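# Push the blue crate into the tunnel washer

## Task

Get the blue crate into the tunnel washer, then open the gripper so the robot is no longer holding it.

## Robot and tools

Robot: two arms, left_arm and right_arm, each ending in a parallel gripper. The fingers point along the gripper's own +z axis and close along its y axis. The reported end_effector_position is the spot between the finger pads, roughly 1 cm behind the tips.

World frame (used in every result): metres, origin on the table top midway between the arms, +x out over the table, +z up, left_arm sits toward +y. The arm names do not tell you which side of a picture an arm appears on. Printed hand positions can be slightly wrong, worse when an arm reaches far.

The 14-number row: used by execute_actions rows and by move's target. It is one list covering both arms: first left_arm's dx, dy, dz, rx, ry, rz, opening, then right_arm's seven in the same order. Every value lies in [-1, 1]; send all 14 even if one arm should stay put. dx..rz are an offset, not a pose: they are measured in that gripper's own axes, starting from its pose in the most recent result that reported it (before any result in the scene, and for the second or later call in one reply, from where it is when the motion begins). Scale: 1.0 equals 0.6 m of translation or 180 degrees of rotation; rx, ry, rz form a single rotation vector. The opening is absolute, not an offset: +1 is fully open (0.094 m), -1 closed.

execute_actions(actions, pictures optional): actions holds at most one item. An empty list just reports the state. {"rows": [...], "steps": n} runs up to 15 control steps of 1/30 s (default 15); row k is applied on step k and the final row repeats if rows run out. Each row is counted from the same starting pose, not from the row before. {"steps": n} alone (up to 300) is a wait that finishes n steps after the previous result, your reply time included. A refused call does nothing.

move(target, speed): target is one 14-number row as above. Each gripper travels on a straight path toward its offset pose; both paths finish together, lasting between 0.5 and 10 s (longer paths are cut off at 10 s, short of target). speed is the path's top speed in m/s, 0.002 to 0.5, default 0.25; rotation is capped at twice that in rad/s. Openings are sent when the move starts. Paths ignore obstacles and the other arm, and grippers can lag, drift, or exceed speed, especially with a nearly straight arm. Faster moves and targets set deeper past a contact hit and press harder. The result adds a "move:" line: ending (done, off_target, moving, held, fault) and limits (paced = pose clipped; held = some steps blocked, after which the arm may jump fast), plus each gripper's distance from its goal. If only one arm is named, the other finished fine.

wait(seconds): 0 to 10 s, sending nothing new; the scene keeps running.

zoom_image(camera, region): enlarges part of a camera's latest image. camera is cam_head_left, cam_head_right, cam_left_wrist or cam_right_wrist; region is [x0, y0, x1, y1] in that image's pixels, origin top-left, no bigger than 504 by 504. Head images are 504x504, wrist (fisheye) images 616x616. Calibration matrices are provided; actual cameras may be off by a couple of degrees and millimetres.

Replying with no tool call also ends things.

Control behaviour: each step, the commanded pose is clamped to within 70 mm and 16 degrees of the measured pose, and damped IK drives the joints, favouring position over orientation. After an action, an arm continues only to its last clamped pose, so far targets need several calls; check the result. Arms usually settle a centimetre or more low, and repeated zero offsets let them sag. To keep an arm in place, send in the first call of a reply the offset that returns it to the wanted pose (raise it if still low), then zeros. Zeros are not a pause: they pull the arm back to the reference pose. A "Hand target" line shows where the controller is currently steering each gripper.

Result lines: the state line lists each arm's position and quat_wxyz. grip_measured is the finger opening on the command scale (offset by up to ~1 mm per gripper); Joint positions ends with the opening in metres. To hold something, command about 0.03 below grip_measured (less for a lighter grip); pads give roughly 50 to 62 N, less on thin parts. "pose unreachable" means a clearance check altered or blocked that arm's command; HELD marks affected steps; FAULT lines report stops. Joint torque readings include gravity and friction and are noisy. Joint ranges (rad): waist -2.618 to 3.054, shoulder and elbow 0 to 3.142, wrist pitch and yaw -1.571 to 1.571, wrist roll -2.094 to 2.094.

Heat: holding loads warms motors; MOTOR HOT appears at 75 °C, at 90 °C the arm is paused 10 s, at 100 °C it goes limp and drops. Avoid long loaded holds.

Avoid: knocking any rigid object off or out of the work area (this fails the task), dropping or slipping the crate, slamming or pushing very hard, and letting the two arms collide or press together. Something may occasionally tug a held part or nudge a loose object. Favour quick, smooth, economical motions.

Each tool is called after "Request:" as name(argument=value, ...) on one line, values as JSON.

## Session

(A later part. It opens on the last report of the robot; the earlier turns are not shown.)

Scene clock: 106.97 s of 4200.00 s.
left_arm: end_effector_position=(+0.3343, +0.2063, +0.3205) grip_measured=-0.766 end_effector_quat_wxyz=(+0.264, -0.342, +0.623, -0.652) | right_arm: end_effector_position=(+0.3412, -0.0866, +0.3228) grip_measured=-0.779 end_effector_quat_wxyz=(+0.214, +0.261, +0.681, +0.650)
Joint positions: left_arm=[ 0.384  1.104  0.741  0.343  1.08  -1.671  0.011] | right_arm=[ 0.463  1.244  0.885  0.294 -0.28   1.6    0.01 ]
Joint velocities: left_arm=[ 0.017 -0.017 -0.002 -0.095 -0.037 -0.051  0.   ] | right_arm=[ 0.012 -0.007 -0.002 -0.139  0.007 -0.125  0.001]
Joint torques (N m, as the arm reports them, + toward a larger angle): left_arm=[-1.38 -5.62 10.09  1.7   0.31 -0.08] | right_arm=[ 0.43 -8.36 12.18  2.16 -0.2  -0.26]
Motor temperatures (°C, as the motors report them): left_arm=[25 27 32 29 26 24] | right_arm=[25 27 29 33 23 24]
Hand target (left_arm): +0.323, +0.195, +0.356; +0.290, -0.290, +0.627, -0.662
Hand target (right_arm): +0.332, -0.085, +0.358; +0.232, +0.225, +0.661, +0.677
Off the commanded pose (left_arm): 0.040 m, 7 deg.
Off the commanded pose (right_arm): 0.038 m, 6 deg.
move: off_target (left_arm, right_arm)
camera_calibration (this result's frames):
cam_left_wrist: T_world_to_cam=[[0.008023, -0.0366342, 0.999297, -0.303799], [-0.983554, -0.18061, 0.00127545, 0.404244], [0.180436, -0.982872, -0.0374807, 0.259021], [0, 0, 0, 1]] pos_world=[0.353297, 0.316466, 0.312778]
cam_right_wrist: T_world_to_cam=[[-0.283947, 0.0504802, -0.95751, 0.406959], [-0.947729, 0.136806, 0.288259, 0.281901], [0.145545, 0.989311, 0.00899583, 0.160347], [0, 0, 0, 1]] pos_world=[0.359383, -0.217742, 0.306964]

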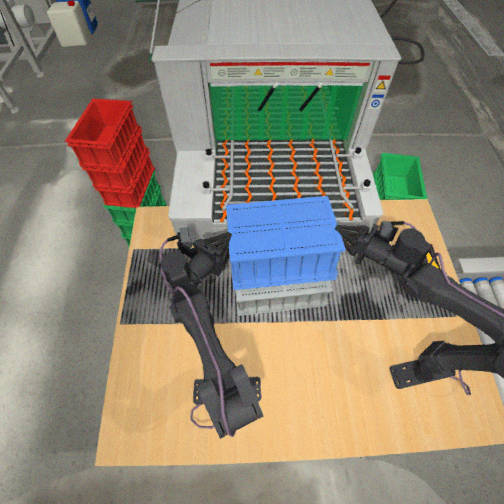

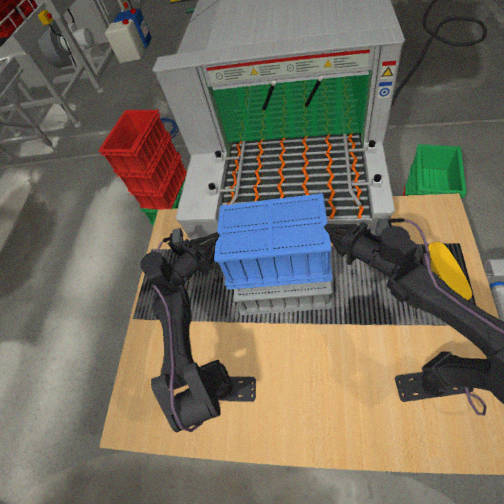

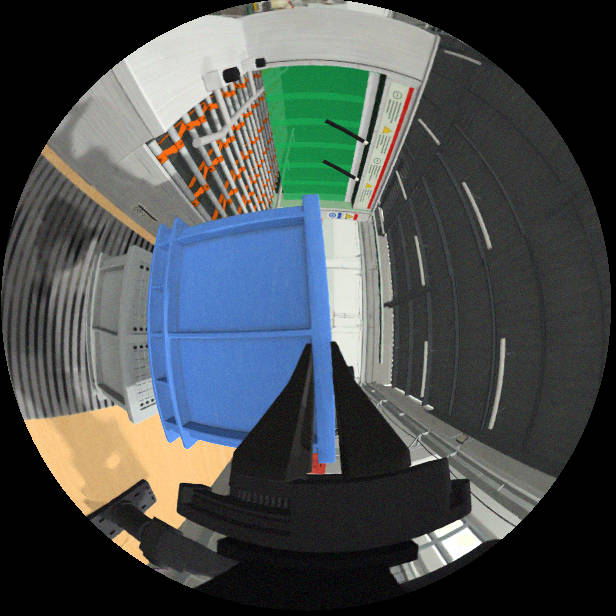

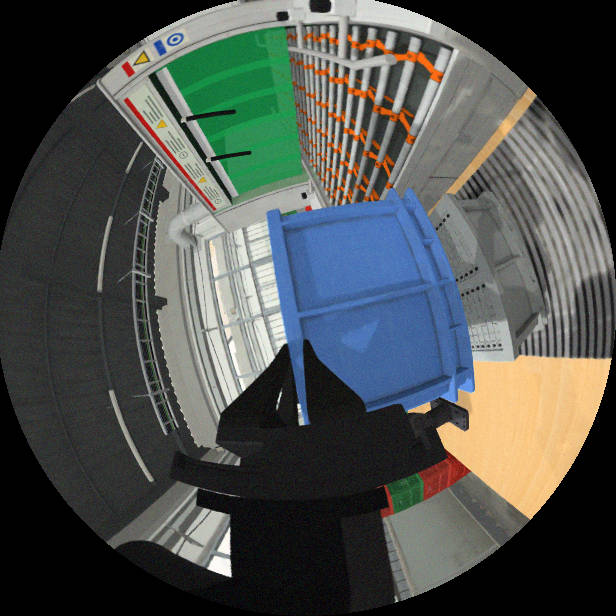

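Request:
move(target=[0.072,-0.143,0.069,0.042,0.035,0.035,-0.82,-0.018,0.147,-0.071,-0.035,-0.02,-0.043,-0.83], speed=0.07)

Scene clock: 116.20 s of 4200.00 s.
left_arm: end_effector_position=(+0.3506, +0.1671, +0.3746) grip_measured=-0.766 end_effector_quat_wxyz=(-0.263, +0.305, -0.612, +0.680) | right_arm: end_effector_position=(+0.3388, -0.1247, +0.3811) grip_measured=-0.779 end_effector_quat_wxyz=(+0.269, +0.257, +0.671, +0.642)
Joint positions: left_arm=[ 0.219  1.147  0.891  0.37   0.967 -1.758  0.011] | right_arm=[ 0.392  1.135  1.019  0.083 -0.273  1.531  0.01 ]
Joint velocities: left_arm=[-0.037  0.012 -0.022 -0.007  0.022  0.066 -0.   ] | right_arm=[ 0.002  0.002 -0.012 -0.051  0.037 -0.081 -0.001]
Joint torques (N m, as the arm reports them, + toward a larger angle): left_arm=[-2.58 -3.38 10.38  2.03  0.05 -0.16] | right_arm=[ 0.63 -6.45 12.04  2.18 -0.1  -0.38]
Motor temperatures (°C, as the motors report them): left_arm=[25 28 34 30 26 24] | right_arm=[25 27 30 34 23 24]
Hand target (left_arm): +0.343, +0.155, +0.410; -0.286, +0.253, -0.608, +0.696
Hand target (right_arm): +0.330, -0.126, +0.412; +0.294, +0.223, +0.653, +0.661
Off the commanded pose (left_arm): 0.038 m, 7 deg.
Off the commanded pose (right_arm): 0.033 m, 6 deg.
move: off_target (left_arm, right_arm)
camera_calibration (this result's frames):
cam_left_wrist: T_world_to_cam=[[-0.064781, -0.00534174, 0.997885, -0.338681], [-0.98968, -0.127743, -0.0649321, 0.431288], [0.127819, -0.991793, 0.00298868, 0.22432], [0, 0, 0, 1]] pos_world=[0.376224, 0.275764, 0.365299]
cam_right_wrist: T_world_to_cam=[[-0.204703, 0.0414592, -0.977946, 0.443791], [-0.954089, 0.214735, 0.208813, 0.310149], [0.218657, 0.975792, -0.00440118, 0.176485], [0, 0, 0, 1]] pos_world=[0.348166, -0.257212, 0.370017]

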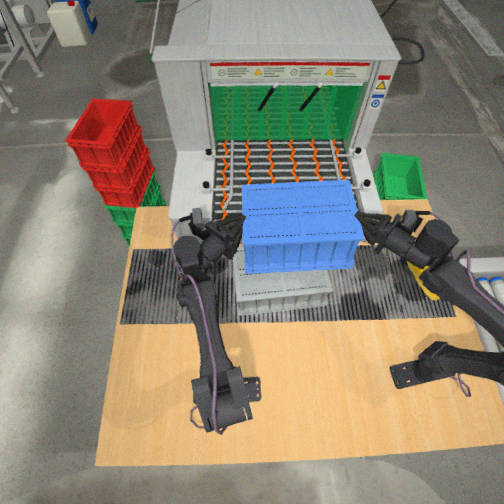

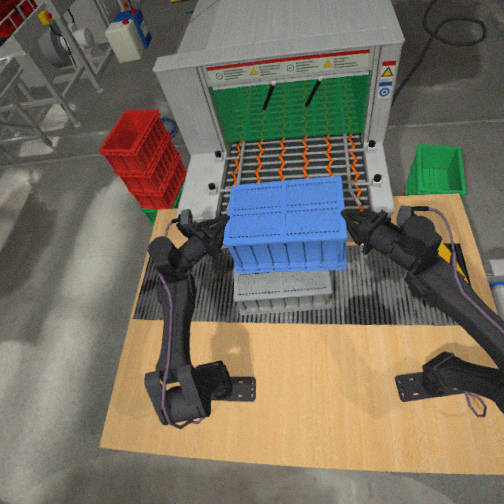

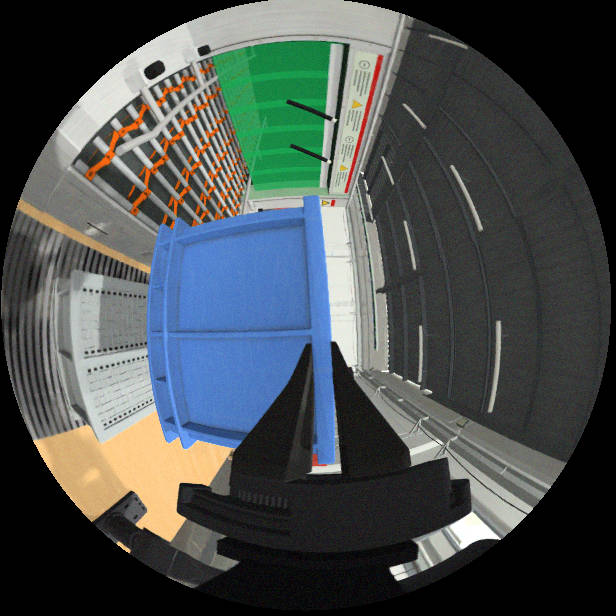

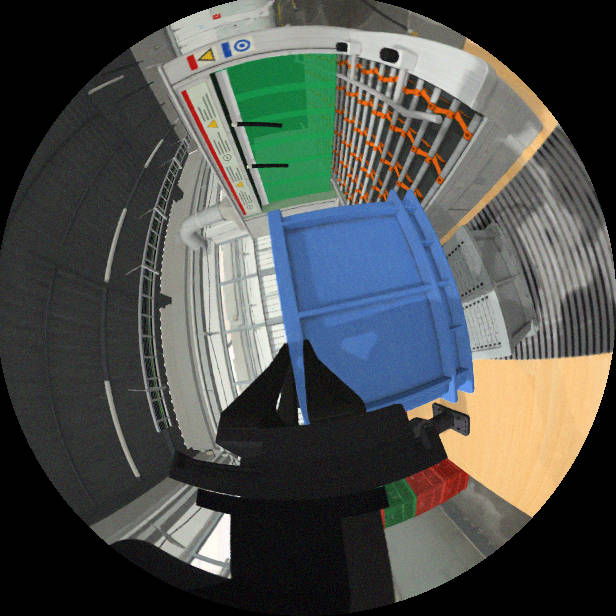

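Request:
move(target=[-0.208,-0.028,0.261,0.025,0.005,0.032,-0.82,-0.235,0.017,0.230,-0.028,0,-0.026,-0.83], speed=0.08)

Scene clock: 123.57 s of 4200.00 s.
left_arm: end_effector_position=(+0.5506, +0.1633, +0.3428) grip_measured=-0.766 end_effector_quat_wxyz=(-0.259, +0.307, -0.613, +0.680) | right_arm: end_effector_position=(+0.5358, -0.1290, +0.3521) grip_measured=-0.779 end_effector_quat_wxyz=(+0.269, +0.263, +0.673, +0.637)
Joint positions: left_arm=[ 0.104  1.925  1.523  0.494  0.858 -1.74   0.011] | right_arm=[ 0.139  1.826  1.543  0.233 -0.516  1.519  0.01 ]
Joint velocities: left_arm=[-0.012  0.007  0.022  0.022  0.066  0.022 -0.001] | right_arm=[-0.002  0.002  0.007 -0.007 -0.037  0.037 -0.   ]
Joint torques (N m, as the arm reports them, + toward a larger angle): left_arm=[ -2.22 -10.63  10.25   1.95  -0.29   0.09] | right_arm=[  0.54 -12.38  12.26   2.48  -0.11  -0.35]
Motor temperatures (°C, as the motors report them): left_arm=[25 28 35 32 26 24] | right_arm=[25 28 30 35 23 24]
Hand target (left_arm): +0.546, +0.153, +0.387; -0.303, +0.259, -0.600, +0.694
Hand target (right_arm): +0.533, -0.126, +0.388; +0.307, +0.219, +0.652, +0.658
Off the commanded pose (left_arm): 0.048 m, 8 deg.
Off the commanded pose (right_arm): 0.040 m, 8 deg.
move: off_target (left_arm, right_arm)
camera_calibration (this result's frames):
cam_left_wrist: T_world_to_cam=[[-0.0575816, -0.00320648, 0.998336, -0.298485], [-0.990633, -0.12384, -0.057535, 0.624007], [0.123818, -0.992297, 0.00395444, 0.197048], [0, 0, 0, 1]] pos_world=[0.576576, 0.27185, 0.333111]
cam_right_wrist: T_world_to_cam=[[-0.213888, 0.0381311, -0.976114, 0.459845], [-0.949791, 0.225475, 0.216929, 0.501335], [0.228361, 0.973502, -0.01201, 0.134664], [0, 0, 0, 1]] pos_world=[0.543767, -0.261669, 0.341724]

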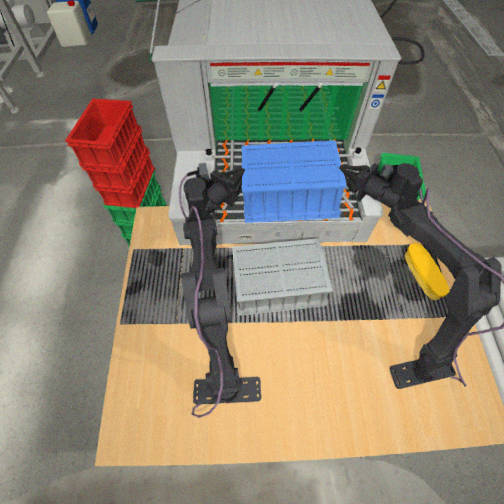

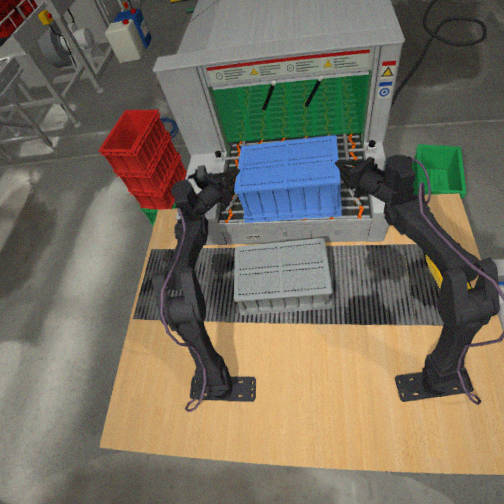

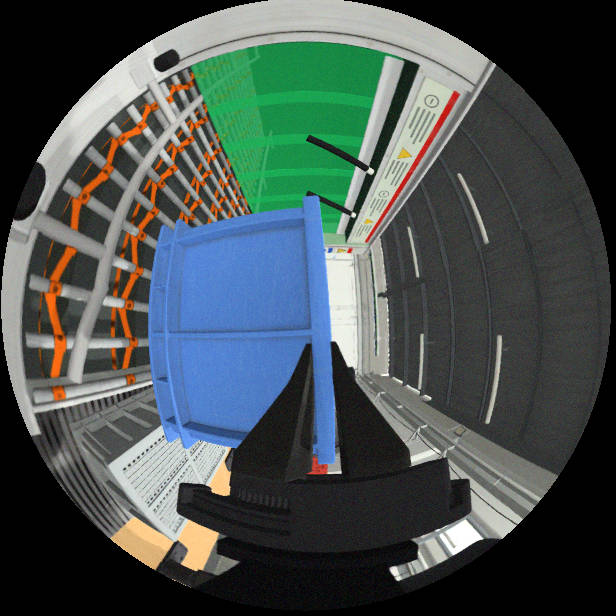

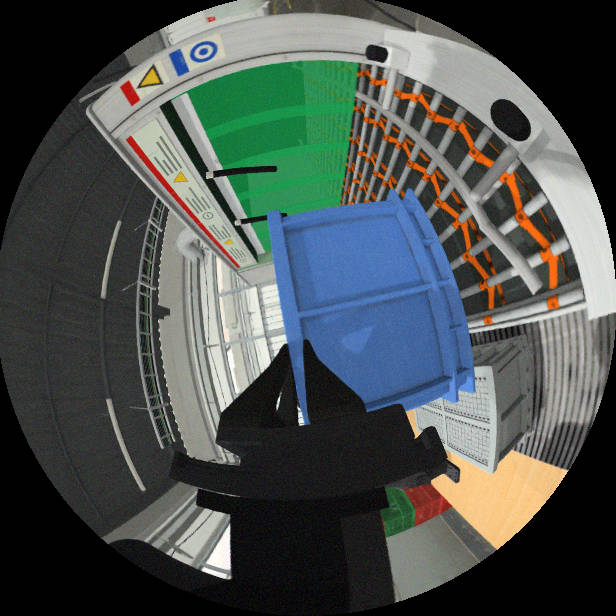

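Request:
execute_actions(actions=[{"rows":[[0.007,-0.07,0.028,0.03,0,0.033,-0.82,-0.01,0.055,0.013,-0.03,0,-0.03,-0.83],[0.007,-0.07,0.028,0.03,0,0.033,-0.82,-0.01,0.055,0.013,-0.03,0,-0.03,-0.83],[0.007,-0.07,0.028,0.03,0,0.033,-0.82,-0.01,0.055,0.013,-0.03,0,-0.03,-0.83],[-0.004,-0.07,0.041,0.03,0,0.033,-0.82,-0.022,0.055,0.025,-0.03,0,-0.03,-0.83],[-0.004,-0.07,0.041,0.03,0,0.033,-0.82,-0.022,0.055,0.025,-0.03,0,-0.03,-0.83],[-0.004,-0.07,0.041,0.03,0,0.033,-0.82,-0.022,0.055,0.025,-0.03,0,-0.03,-0.83],[-0.018,-0.07,0.056,0.03,0,0.033,-0.82,-0.038,0.055,0.04,-0.03,0,-0.03,-0.83],[-0.018,-0.07,0.056,0.03,0,0.033,-0.82,-0.038,0.055,0.04,-0.03,0,-0.03,-0.83],[-0.018,-0.07,0.056,0.03,0,0.033,-0.82,-0.038,0.055,0.04,-0.03,0,-0.03,-0.83],[-0.032,-0.071,0.071,0.03,0,0.033,-0.82,-0.053,0.055,0.054,-0.03,0,-0.03,-0.83],[-0.032,-0.071,0.071,0.03,0,0.033,-0.82,-0.053,0.055,0.054,-0.03,0,-0.03,-0.83],[-0.032,-0.071,0.071,0.03,0,0.033,-0.82,-0.053,0.055,0.054,-0.03,0,-0.03,-0.83],[-0.046,-0.071,0.086,0.03,0,0.033,-0.82,-0.068,0.055,0.068,-0.03,0,-0.03,-0.83]]}], pictures=false)

Request:
move(target=[-0.06,-0.04,0.1,0.03,0,0.033,-0.82,-0.083,0.02,0.083,-0.03,0,-0.03,-0.83], speed=0.08)

Scene clock: 137.17 s of 4200.00 s.
left_arm: end_effector_position=(+0.6023, +0.1632, +0.3431) grip_measured=-0.766 end_effector_quat_wxyz=(-0.274, +0.295, -0.607, +0.685) | right_arm: end_effector_position=(+0.5894, -0.1293, +0.3527) grip_measured=-0.779 end_effector_quat_wxyz=(+0.281, +0.251, +0.668, +0.642)
Joint positions: left_arm=[ 0.09   2.133  1.798  0.465  0.836 -1.74   0.011] | right_arm=[ 0.105  2.034  1.803  0.209 -0.55   1.507  0.01 ]
Joint velocities: left_arm=[-0.046  0.398  0.564 -0.11  -0.095  0.081  0.   ] | right_arm=[-0.051  0.388  0.501 -0.022 -0.037 -0.022 -0.   ]
Joint torques (N m, as the arm reports them, + toward a larger angle): left_arm=[ -2.11 -12.91   9.9    1.7   -0.24   0.02] | right_arm=[  0.22 -15.63  11.84   2.14   0.06  -0.28]
Motor temperatures (°C, as the motors report them): left_arm=[25 32 37 33 26 24] | right_arm=[25 31 31 37 23 24]
Hand target (left_arm): +0.601, +0.153, +0.384; -0.308, +0.262, -0.593, +0.696
Hand target (right_arm): +0.591, -0.129, +0.383; +0.312, +0.219, +0.653, +0.654
Off the commanded pose (left_arm): 0.044 m, 6 deg.
Off the commanded pose (right_arm): 0.032 m, 6 deg.
Steps of this call (steps 1 to 393: nothing new was sent; steps 394 to 408: all 15 steps of this action). Readings (end_effector_position):
394: left_arm (+0.5515, +0.1634, +0.3439) | right_arm (+0.5368, -0.1289, +0.3530)
395: left_arm (+0.5533, +0.1635, +0.3443) | right_arm (+0.5387, -0.1287, +0.3538)
397: left_arm (+0.5578, +0.1634, +0.3450) | right_arm (+0.5436, -0.1288, +0.3544)
401: left_arm (+0.5727, +0.1631, +0.3451) | right_arm (+0.5592, -0.1292, +0.3547)
408: the state above

Scene clock: 138.83 s of 4200.00 s.
left_arm: end_effector_position=(+0.6774, +0.1623, +0.3108) grip_measured=-0.766 end_effector_quat_wxyz=(-0.274, +0.299, -0.606, +0.684) | right_arm: end_effector_position=(+0.6658, -0.1303, +0.3207) grip_measured=-0.779 end_effector_quat_wxyz=(+0.278, +0.249, +0.670, +0.642)
Joint positions: left_arm=[ 0.073  2.514  2.325  0.315  0.813 -1.74   0.011] | right_arm=[ 0.067  2.399  2.275  0.098 -0.596  1.502  0.01 ]
Joint velocities: left_arm=[-0.002  0.012  0.032 -0.022 -0.007 -0.037  0.   ] | right_arm=[-0.007 -0.017  0.042 -0.037 -0.022 -0.051  0.   ]
Joint torques (N m, as the arm reports them, + toward a larger angle): left_arm=[ -2.02 -14.81  10.25   1.85  -0.37   0.07] | right_arm=[  0.23 -18.42  12.22   2.22   0.04  -0.35]
Motor temperatures (°C, as the motors report them): left_arm=[25 33 37 33 26 24] | right_arm=[25 31 31 38 23 24]
Hand target (left_arm): +0.670, +0.152, +0.359; -0.315, +0.259, -0.590, +0.697
Hand target (right_arm): +0.662, -0.130, +0.357; +0.318, +0.212, +0.652, +0.655
Off the commanded pose (left_arm): 0.052 m, 7 deg.
Off the commanded pose (right_arm): 0.038 m, 7 deg.
move: off_target (left_arm, right_arm)
camera_calibration (this result's frames):
cam_left_wrist: T_world_to_cam=[[-0.0913254, -0.00276655, 0.995817, -0.235623], [-0.986464, -0.136511, -0.0908469, 0.757201], [0.136191, -0.990635, 0.00973783, 0.170031], [0, 0, 0, 1]] pos_world=[0.702277, 0.271153, 0.301771]
cam_right_wrist: T_world_to_cam=[[-0.180995, 0.0335086, -0.982913, 0.436739], [-0.958383, 0.218344, 0.183922, 0.64727], [0.220776, 0.975296, -0.00740511, 0.109681], [0, 0, 0, 1]] pos_world=[0.675166, -0.262934, 0.311042]

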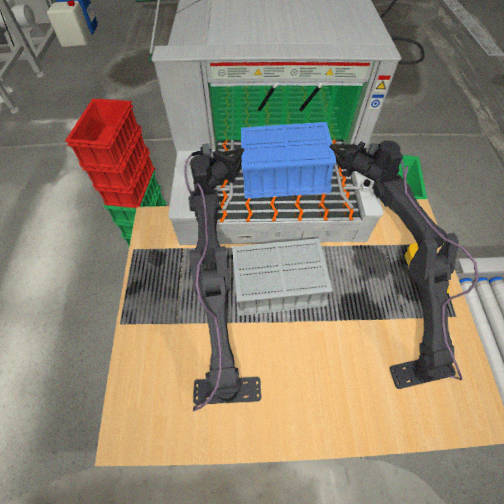

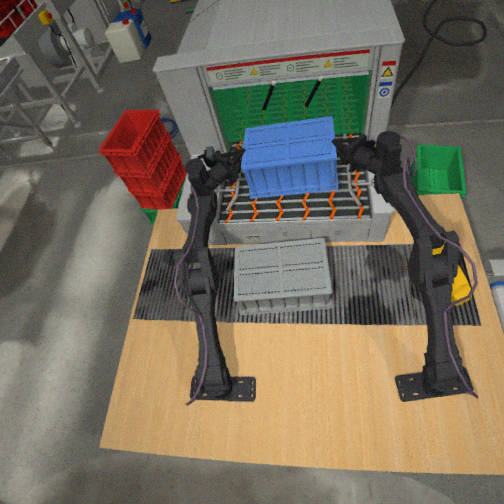

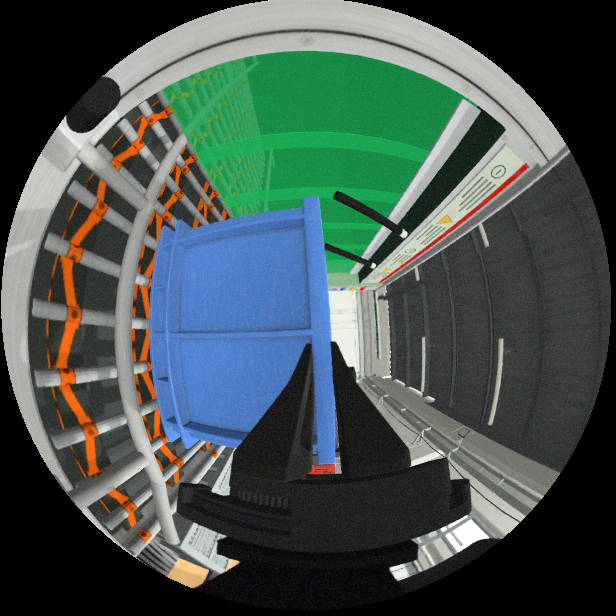

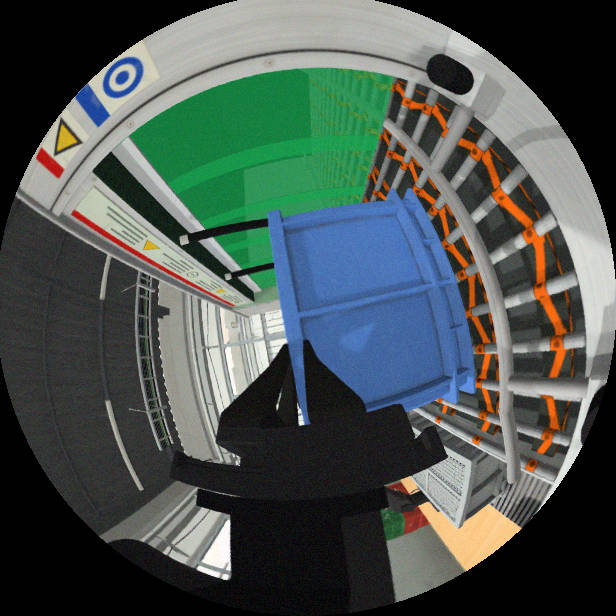

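Lower gently.

Request:
execute_actions(actions=[{"rows":[[0.02,-0.075,0.01,0.03,0,0.033,-0.82,0,0.052,0,-0.03,0,-0.03,-0.83],[0.02,-0.071,0.01,0.03,0,0.033,-0.82,0,0.047,0,-0.03,0,-0.03,-0.83],[0.02,-0.067,0.01,0.03,0,0.033,-0.82,0,0.042,0,-0.03,0,-0.03,-0.83],[0.02,-0.063,0.01,0.03,0,0.033,-0.82,0,0.037,0,-0.03,0,-0.03,-0.83],[0.02,-0.059,0.01,0.03,0,0.033,-0.82,0,0.032,0,-0.03,0,-0.03,-0.83],[0.02,-0.055,0.01,0.03,0,0.033,-0.82,0,0.027,0,-0.03,0,-0.03,-0.83],[0.02,-0.051,0.01,0.03,0,0.033,-0.82,0,0.022,0,-0.03,0,-0.03,-0.83],[0.02,-0.047,0.01,0.03,0,0.033,-0.82,0,0.017,0,-0.03,0,-0.03,-0.83],[0.02,-0.043,0.01,0.03,0,0.033,-0.82,0,0.012,0,-0.03,0,-0.03,-0.83],[0.02,-0.039,0.01,0.03,0,0.033,-0.82,0,0.007,0,-0.03,0,-0.03,-0.83],[0.02,-0.035,0.01,0.03,0,0.033,-0.82,0,0.002,0,-0.03,0,-0.03,-0.83],[0.02,-0.031,0.01,0.03,0,0.033,-0.82,0,-0.003,0,-0.03,0,-0.03,-0.83],[0.02,-0.027,0.01,0.03,0,0.033,-0.82,0,-0.008,0,-0.03,0,-0.03,-0.83]]}], pictures=false)

Request:
wait(seconds=0.5)

Scene clock: 147.00 s of 4200.00 s.
left_arm: end_effector_position=(+0.6773, +0.1616, +0.3010) grip_measured=-0.766 end_effector_quat_wxyz=(-0.288, +0.286, -0.603, +0.687) | right_arm: end_effector_position=(+0.6671, -0.1315, +0.2941) grip_measured=-0.779 end_effector_quat_wxyz=(+0.283, +0.239, +0.667, +0.646)
Joint positions: left_arm=[ 0.071  2.514  2.261  0.413  0.808 -1.733  0.011] | right_arm=[ 0.062  2.399  2.152  0.241 -0.609  1.499  0.01 ]
Joint velocities: left_arm=[-0.042 -0.012 -0.056  0.227 -0.066  0.051 -0.001] | right_arm=[-0.037  0.007 -0.203  0.359 -0.081  0.007 -0.   ]
Joint torques (N m, as the arm reports them, + toward a larger angle): left_arm=[ -1.82 -14.81   5.93   1.86  -0.28   0.06] | right_arm=[  0.45 -18.66   9.62   2.03   0.06  -0.32]
Motor temperatures (°C, as the motors report them): left_arm=[25 37 37 34 26 24] | right_arm=[25 36 31 38 23 24]
Hand target (left_arm): +0.671, +0.152, +0.328; -0.321, +0.254, -0.589, +0.697
Hand target (right_arm): +0.664, -0.131, +0.315; +0.319, +0.205, +0.652, +0.656
Off the commanded pose (left_arm): 0.029 m, 6 deg.
Off the commanded pose (right_arm): 0.022 m, 6 deg.
Steps of this call (steps 1 to 230: nothing new was sent; steps 231 to 245: all 15 steps of this action). Readings (end_effector_position):
231: left_arm (+0.6773, +0.1623, +0.3122) | right_arm (+0.6656, -0.1301, +0.3218)
232: left_arm (+0.6772, +0.1623, +0.3126) | right_arm (+0.6656, -0.1303, +0.3222)
234: left_arm (+0.6771, +0.1622, +0.3139) | right_arm (+0.6656, -0.1303, +0.3219)
238: left_arm (+0.6769, +0.1622, +0.3128) | right_arm (+0.6662, -0.1305, +0.3157)
245: the state above

Scene clock: 147.50 s of 4200.00 s.
left_arm: end_effector_position=(+0.6769, +0.1616, +0.3028) grip_measured=-0.766 end_effector_quat_wxyz=(-0.294, +0.280, -0.600, +0.689) | right_arm: end_effector_position=(+0.6670, -0.1317, +0.2996) grip_measured=-0.779 end_effector_quat_wxyz=(+0.293, +0.230, +0.661, +0.652)
Joint positions: left_arm=[ 0.071  2.514  2.254  0.439  0.806 -1.733  0.011] | right_arm=[ 0.061  2.399  2.146  0.279 -0.609  1.499  0.01 ]
Joint velocities: left_arm=[-0.027  0.002 -0.002  0.022  0.022 -0.051 -0.002] | right_arm=[-0.007  0.012 -0.002  0.022  0.066  0.007 -0.001]
Joint torques (N m, as the arm reports them, + toward a larger angle): left_arm=[ -1.7  -14.92   6.16   1.94  -0.33   0.05] | right_arm=[  0.24 -18.51   8.99   2.14   0.04  -0.38]
Motor temperatures (°C, as the motors report them): left_arm=[25 37 37 34 26 24] | right_arm=[25 36 31 38 23 24]
Hand target (left_arm): +0.671, +0.152, +0.328; -0.321, +0.254, -0.589, +0.697
Hand target (right_arm): +0.664, -0.131, +0.316; +0.319, +0.205, +0.652, +0.656
Off the commanded pose (left_arm): 0.028 m, 5 deg.
Off the commanded pose (right_arm): 0.016 m, 5 deg.
Steps of this call (steps 1 to 15: nothing new was sent). Readings (end_effector_position):
1: left_arm (+0.6773, +0.1615, +0.3013) | right_arm (+0.6671, -0.1318, +0.2944)
2: left_arm (+0.6773, +0.1616, +0.3018) | right_arm (+0.6671, -0.1318, +0.2952)
4: left_arm (+0.6771, +0.1616, +0.3022) | right_arm (+0.6671, -0.1317, +0.2978)
8: left_arm (+0.6769, +0.1616, +0.3026) | right_arm (+0.6670, -0.1317, +0.2994)
15: the state above
camera_calibration (this result's frames):
cam_left_wrist: T_world_to_cam=[[-0.147844, -0.0120742, 0.988937, -0.185824], [-0.978874, -0.14101, -0.148061, 0.7688], [0.141238, -0.989935, 0.00902828, 0.166166], [0, 0, 0, 1]] pos_world=[0.701617, 0.270658, 0.296097]
cam_right_wrist: T_world_to_cam=[[-0.12798, 0.0406066, -0.990945, 0.384231], [-0.968675, 0.209279, 0.133679, 0.673367], [0.212812, 0.977013, 0.0125511, 0.110246], [0, 0, 0, 1]] pos_world=[0.677987, -0.264236, 0.289353]

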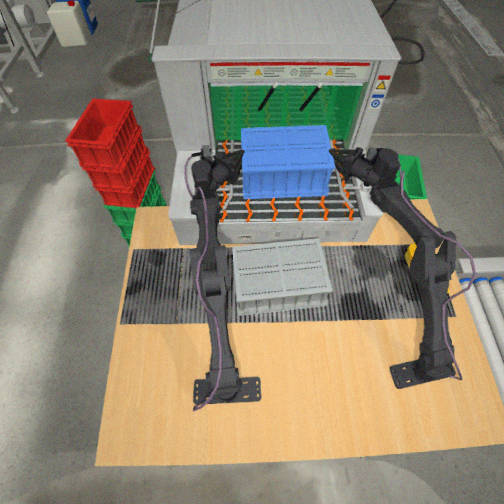

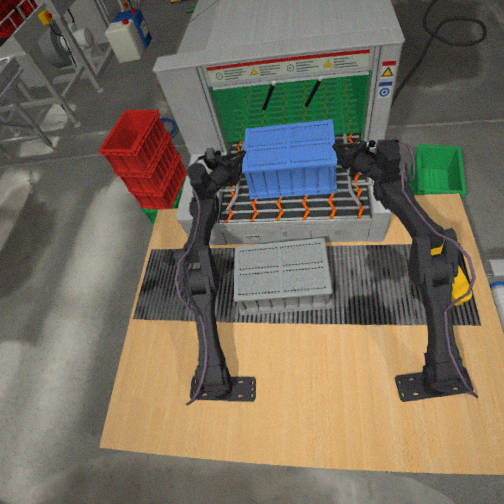

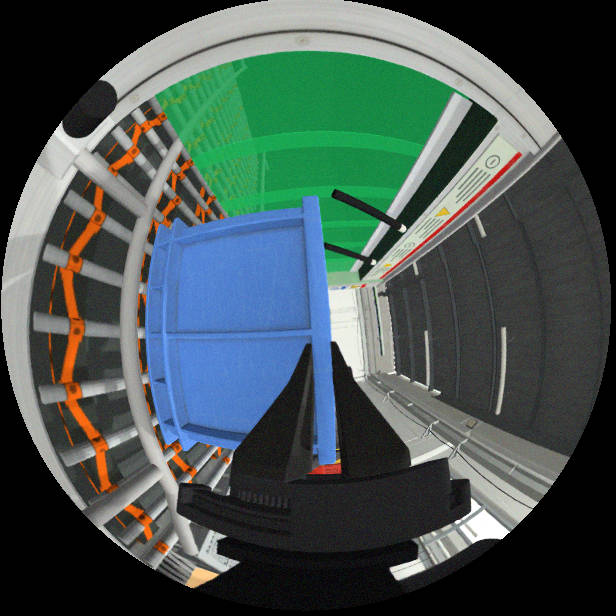

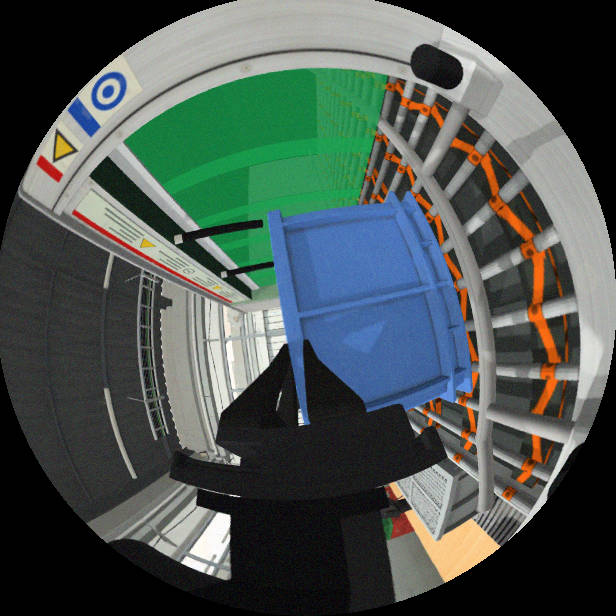

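The belt looks to be moving between frames. Continuing down.

Request:
move(target=[0,0.015,0.005,0,0,0,-0.82,0,-0.02,0.005,0,0,0,-0.83], speed=0.02)

Scene clock: 150.23 s of 4200.00 s.
left_arm: end_effector_position=(+0.6776, +0.1618, +0.3010) grip_measured=-0.766 end_effector_quat_wxyz=(-0.295, +0.280, -0.600, +0.689) | right_arm: end_effector_position=(+0.6683, -0.1314, +0.2934) grip_measured=-0.779 end_effector_quat_wxyz=(+0.286, +0.237, +0.659, +0.654)
Joint positions: left_arm=[ 0.071  2.518  2.254  0.444  0.805 -1.733  0.011] | right_arm=[ 0.061  2.407  2.138  0.293 -0.61   1.518  0.01 ]
Joint velocities: left_arm=[-0.007  0.002 -0.002  0.022 -0.037 -0.007 -0.   ] | right_arm=[-0.002  0.012 -0.012 -0.022  0.037  0.007 -0.   ]
Joint torques (N m, as the arm reports them, + toward a larger angle): left_arm=[ -0.5  -12.23   6.17   1.51  -0.1    0.01] | right_arm=[  0.29 -16.48   8.47   1.89   0.04  -0.19]
Motor temperatures (°C, as the motors report them): left_arm=[25 38 36 34 26 24] | right_arm=[25 37 31 38 23 24]
Hand target (left_arm): +0.679, +0.159, +0.294; -0.294, +0.280, -0.600, +0.689
Hand target (right_arm): +0.670, -0.130, +0.288; +0.293, +0.230, +0.661, +0.652
Off the commanded pose (left_arm): 0.008 m, 0 deg.
Off the commanded pose (right_arm): 0.006 m, 1 deg.
move: done
camera_calibration (this result's frames):
cam_left_wrist: T_world_to_cam=[[-0.148599, -0.0121039, 0.988824, -0.183398], [-0.978599, -0.142133, -0.148802, 0.769497], [0.142345, -0.989774, 0.00927586, 0.165429], [0, 0, 0, 1]] pos_world=[0.702228, 0.270888, 0.294316]
cam_right_wrist: T_world_to_cam=[[-0.143692, 0.0526724, -0.98822, 0.389546], [-0.966658, 0.206406, 0.151558, 0.668391], [0.211957, 0.977048, 0.0212574, 0.107698], [0, 0, 0, 1]] pos_world=[0.679253, -0.263704, 0.281368]

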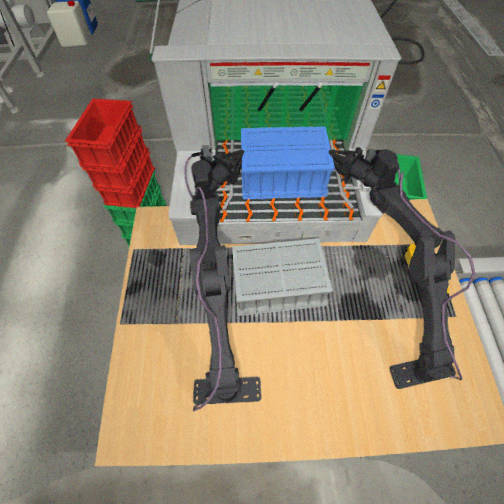

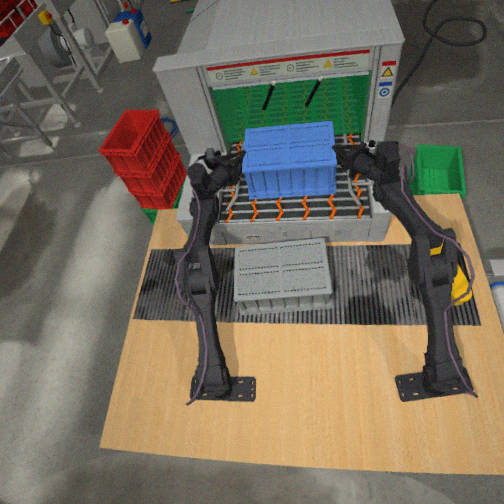

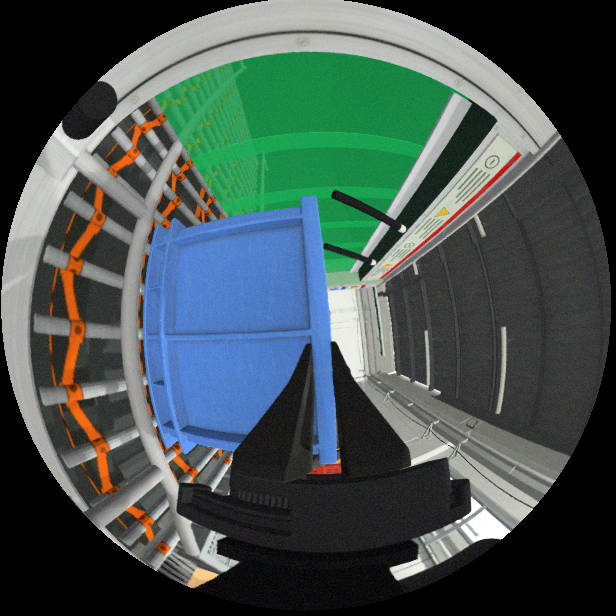

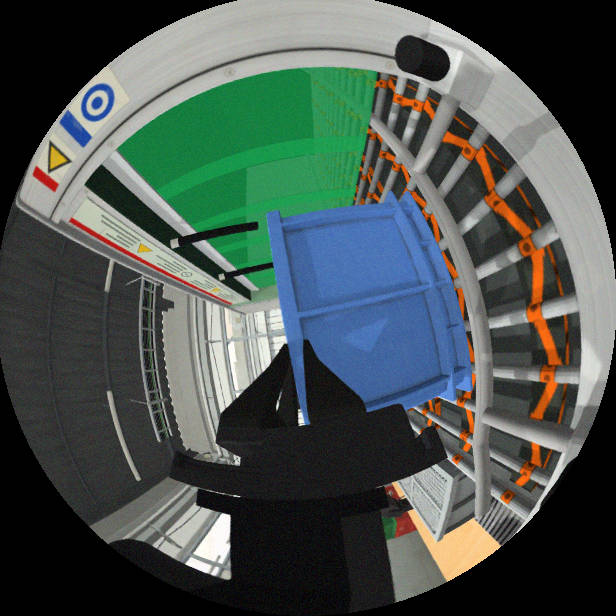

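Request:
move(target=[0,0.03,0.0,-0.008,0,-0.008,-0.82,0,-0.025,0.0,0.008,0,0.008,-0.83], speed=0.02)

Scene clock: 153.27 s of 4200.00 s.
left_arm: end_effector_position=(+0.6775, +0.1618, +0.3001) grip_measured=-0.766 end_effector_quat_wxyz=(-0.295, +0.280, -0.600, +0.689) | right_arm: end_effector_position=(+0.6682, -0.1315, +0.2923) grip_measured=-0.779 end_effector_quat_wxyz=(+0.281, +0.241, +0.656, +0.658)
Joint positions: left_arm=[ 0.071  2.518  2.249  0.449  0.805 -1.733  0.011] | right_arm=[ 0.061  2.407  2.129  0.307 -0.611  1.536  0.01 ]
Joint velocities: left_arm=[ 0.007  0.007 -0.012  0.007 -0.066  0.051  0.   ] | right_arm=[ 0.002  0.032 -0.002 -0.007  0.007 -0.051  0.001]
Joint torques (N m, as the arm reports them, + toward a larger angle): left_arm=[ -0.24 -12.7    4.37   1.32  -0.04   0.  ] | right_arm=[  0.05 -17.09   7.88   1.53   0.02  -0.15]
Motor temperatures (°C, as the motors report them): left_arm=[25 38 36 34 26 24] | right_arm=[25 38 30 38 23 24]
Hand target (left_arm): +0.679, +0.160, +0.283; -0.283, +0.291, -0.605, +0.685
Hand target (right_arm): +0.669, -0.132, +0.279; +0.274, +0.248, +0.664, +0.650
Off the commanded pose (left_arm): 0.017 m, 2 deg.
Off the commanded pose (right_arm): 0.014 m, 2 deg.
move: off_target (left_arm, right_arm)
camera_calibration (this result's frames):
cam_left_wrist: T_world_to_cam=[[-0.149477, -0.0119123, 0.988693, -0.181974], [-0.978473, -0.142114, -0.149644, 0.76947], [0.14229, -0.989779, 0.00958702, 0.165386], [0, 0, 0, 1]] pos_world=[0.702172, 0.27088, 0.293478]
cam_right_wrist: T_world_to_cam=[[-0.152382, 0.0661198, -0.986107, 0.395359], [-0.965524, 0.203107, 0.16282, 0.663958], [0.211051, 0.976922, 0.0328904, 0.105069], [0, 0, 0, 1]] pos_world=[0.679138, -0.26364, 0.278305]

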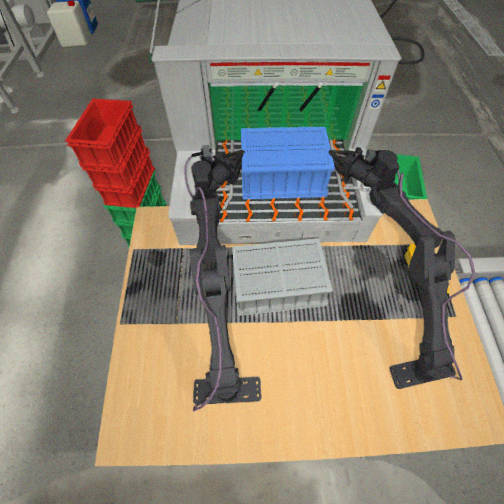

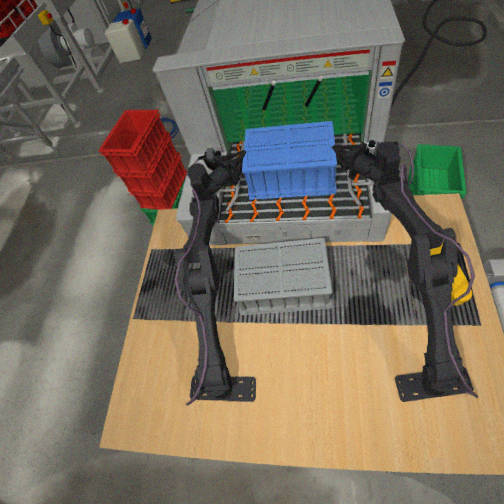

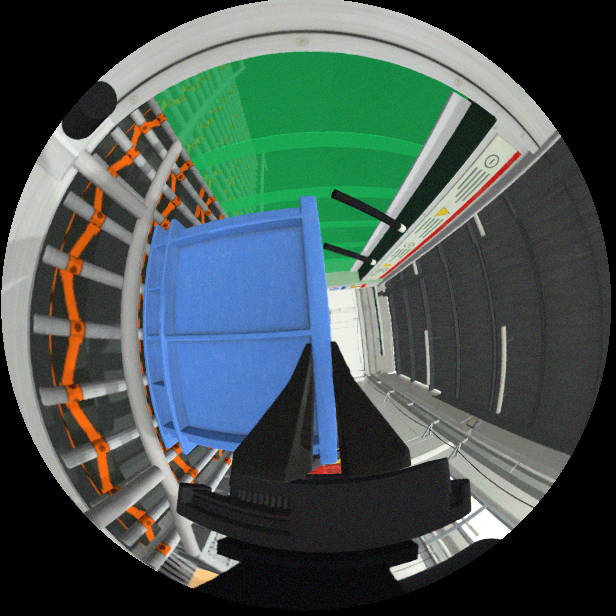

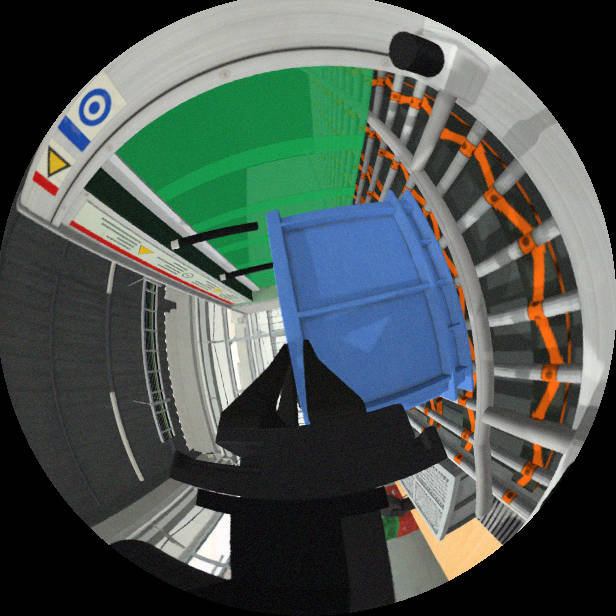

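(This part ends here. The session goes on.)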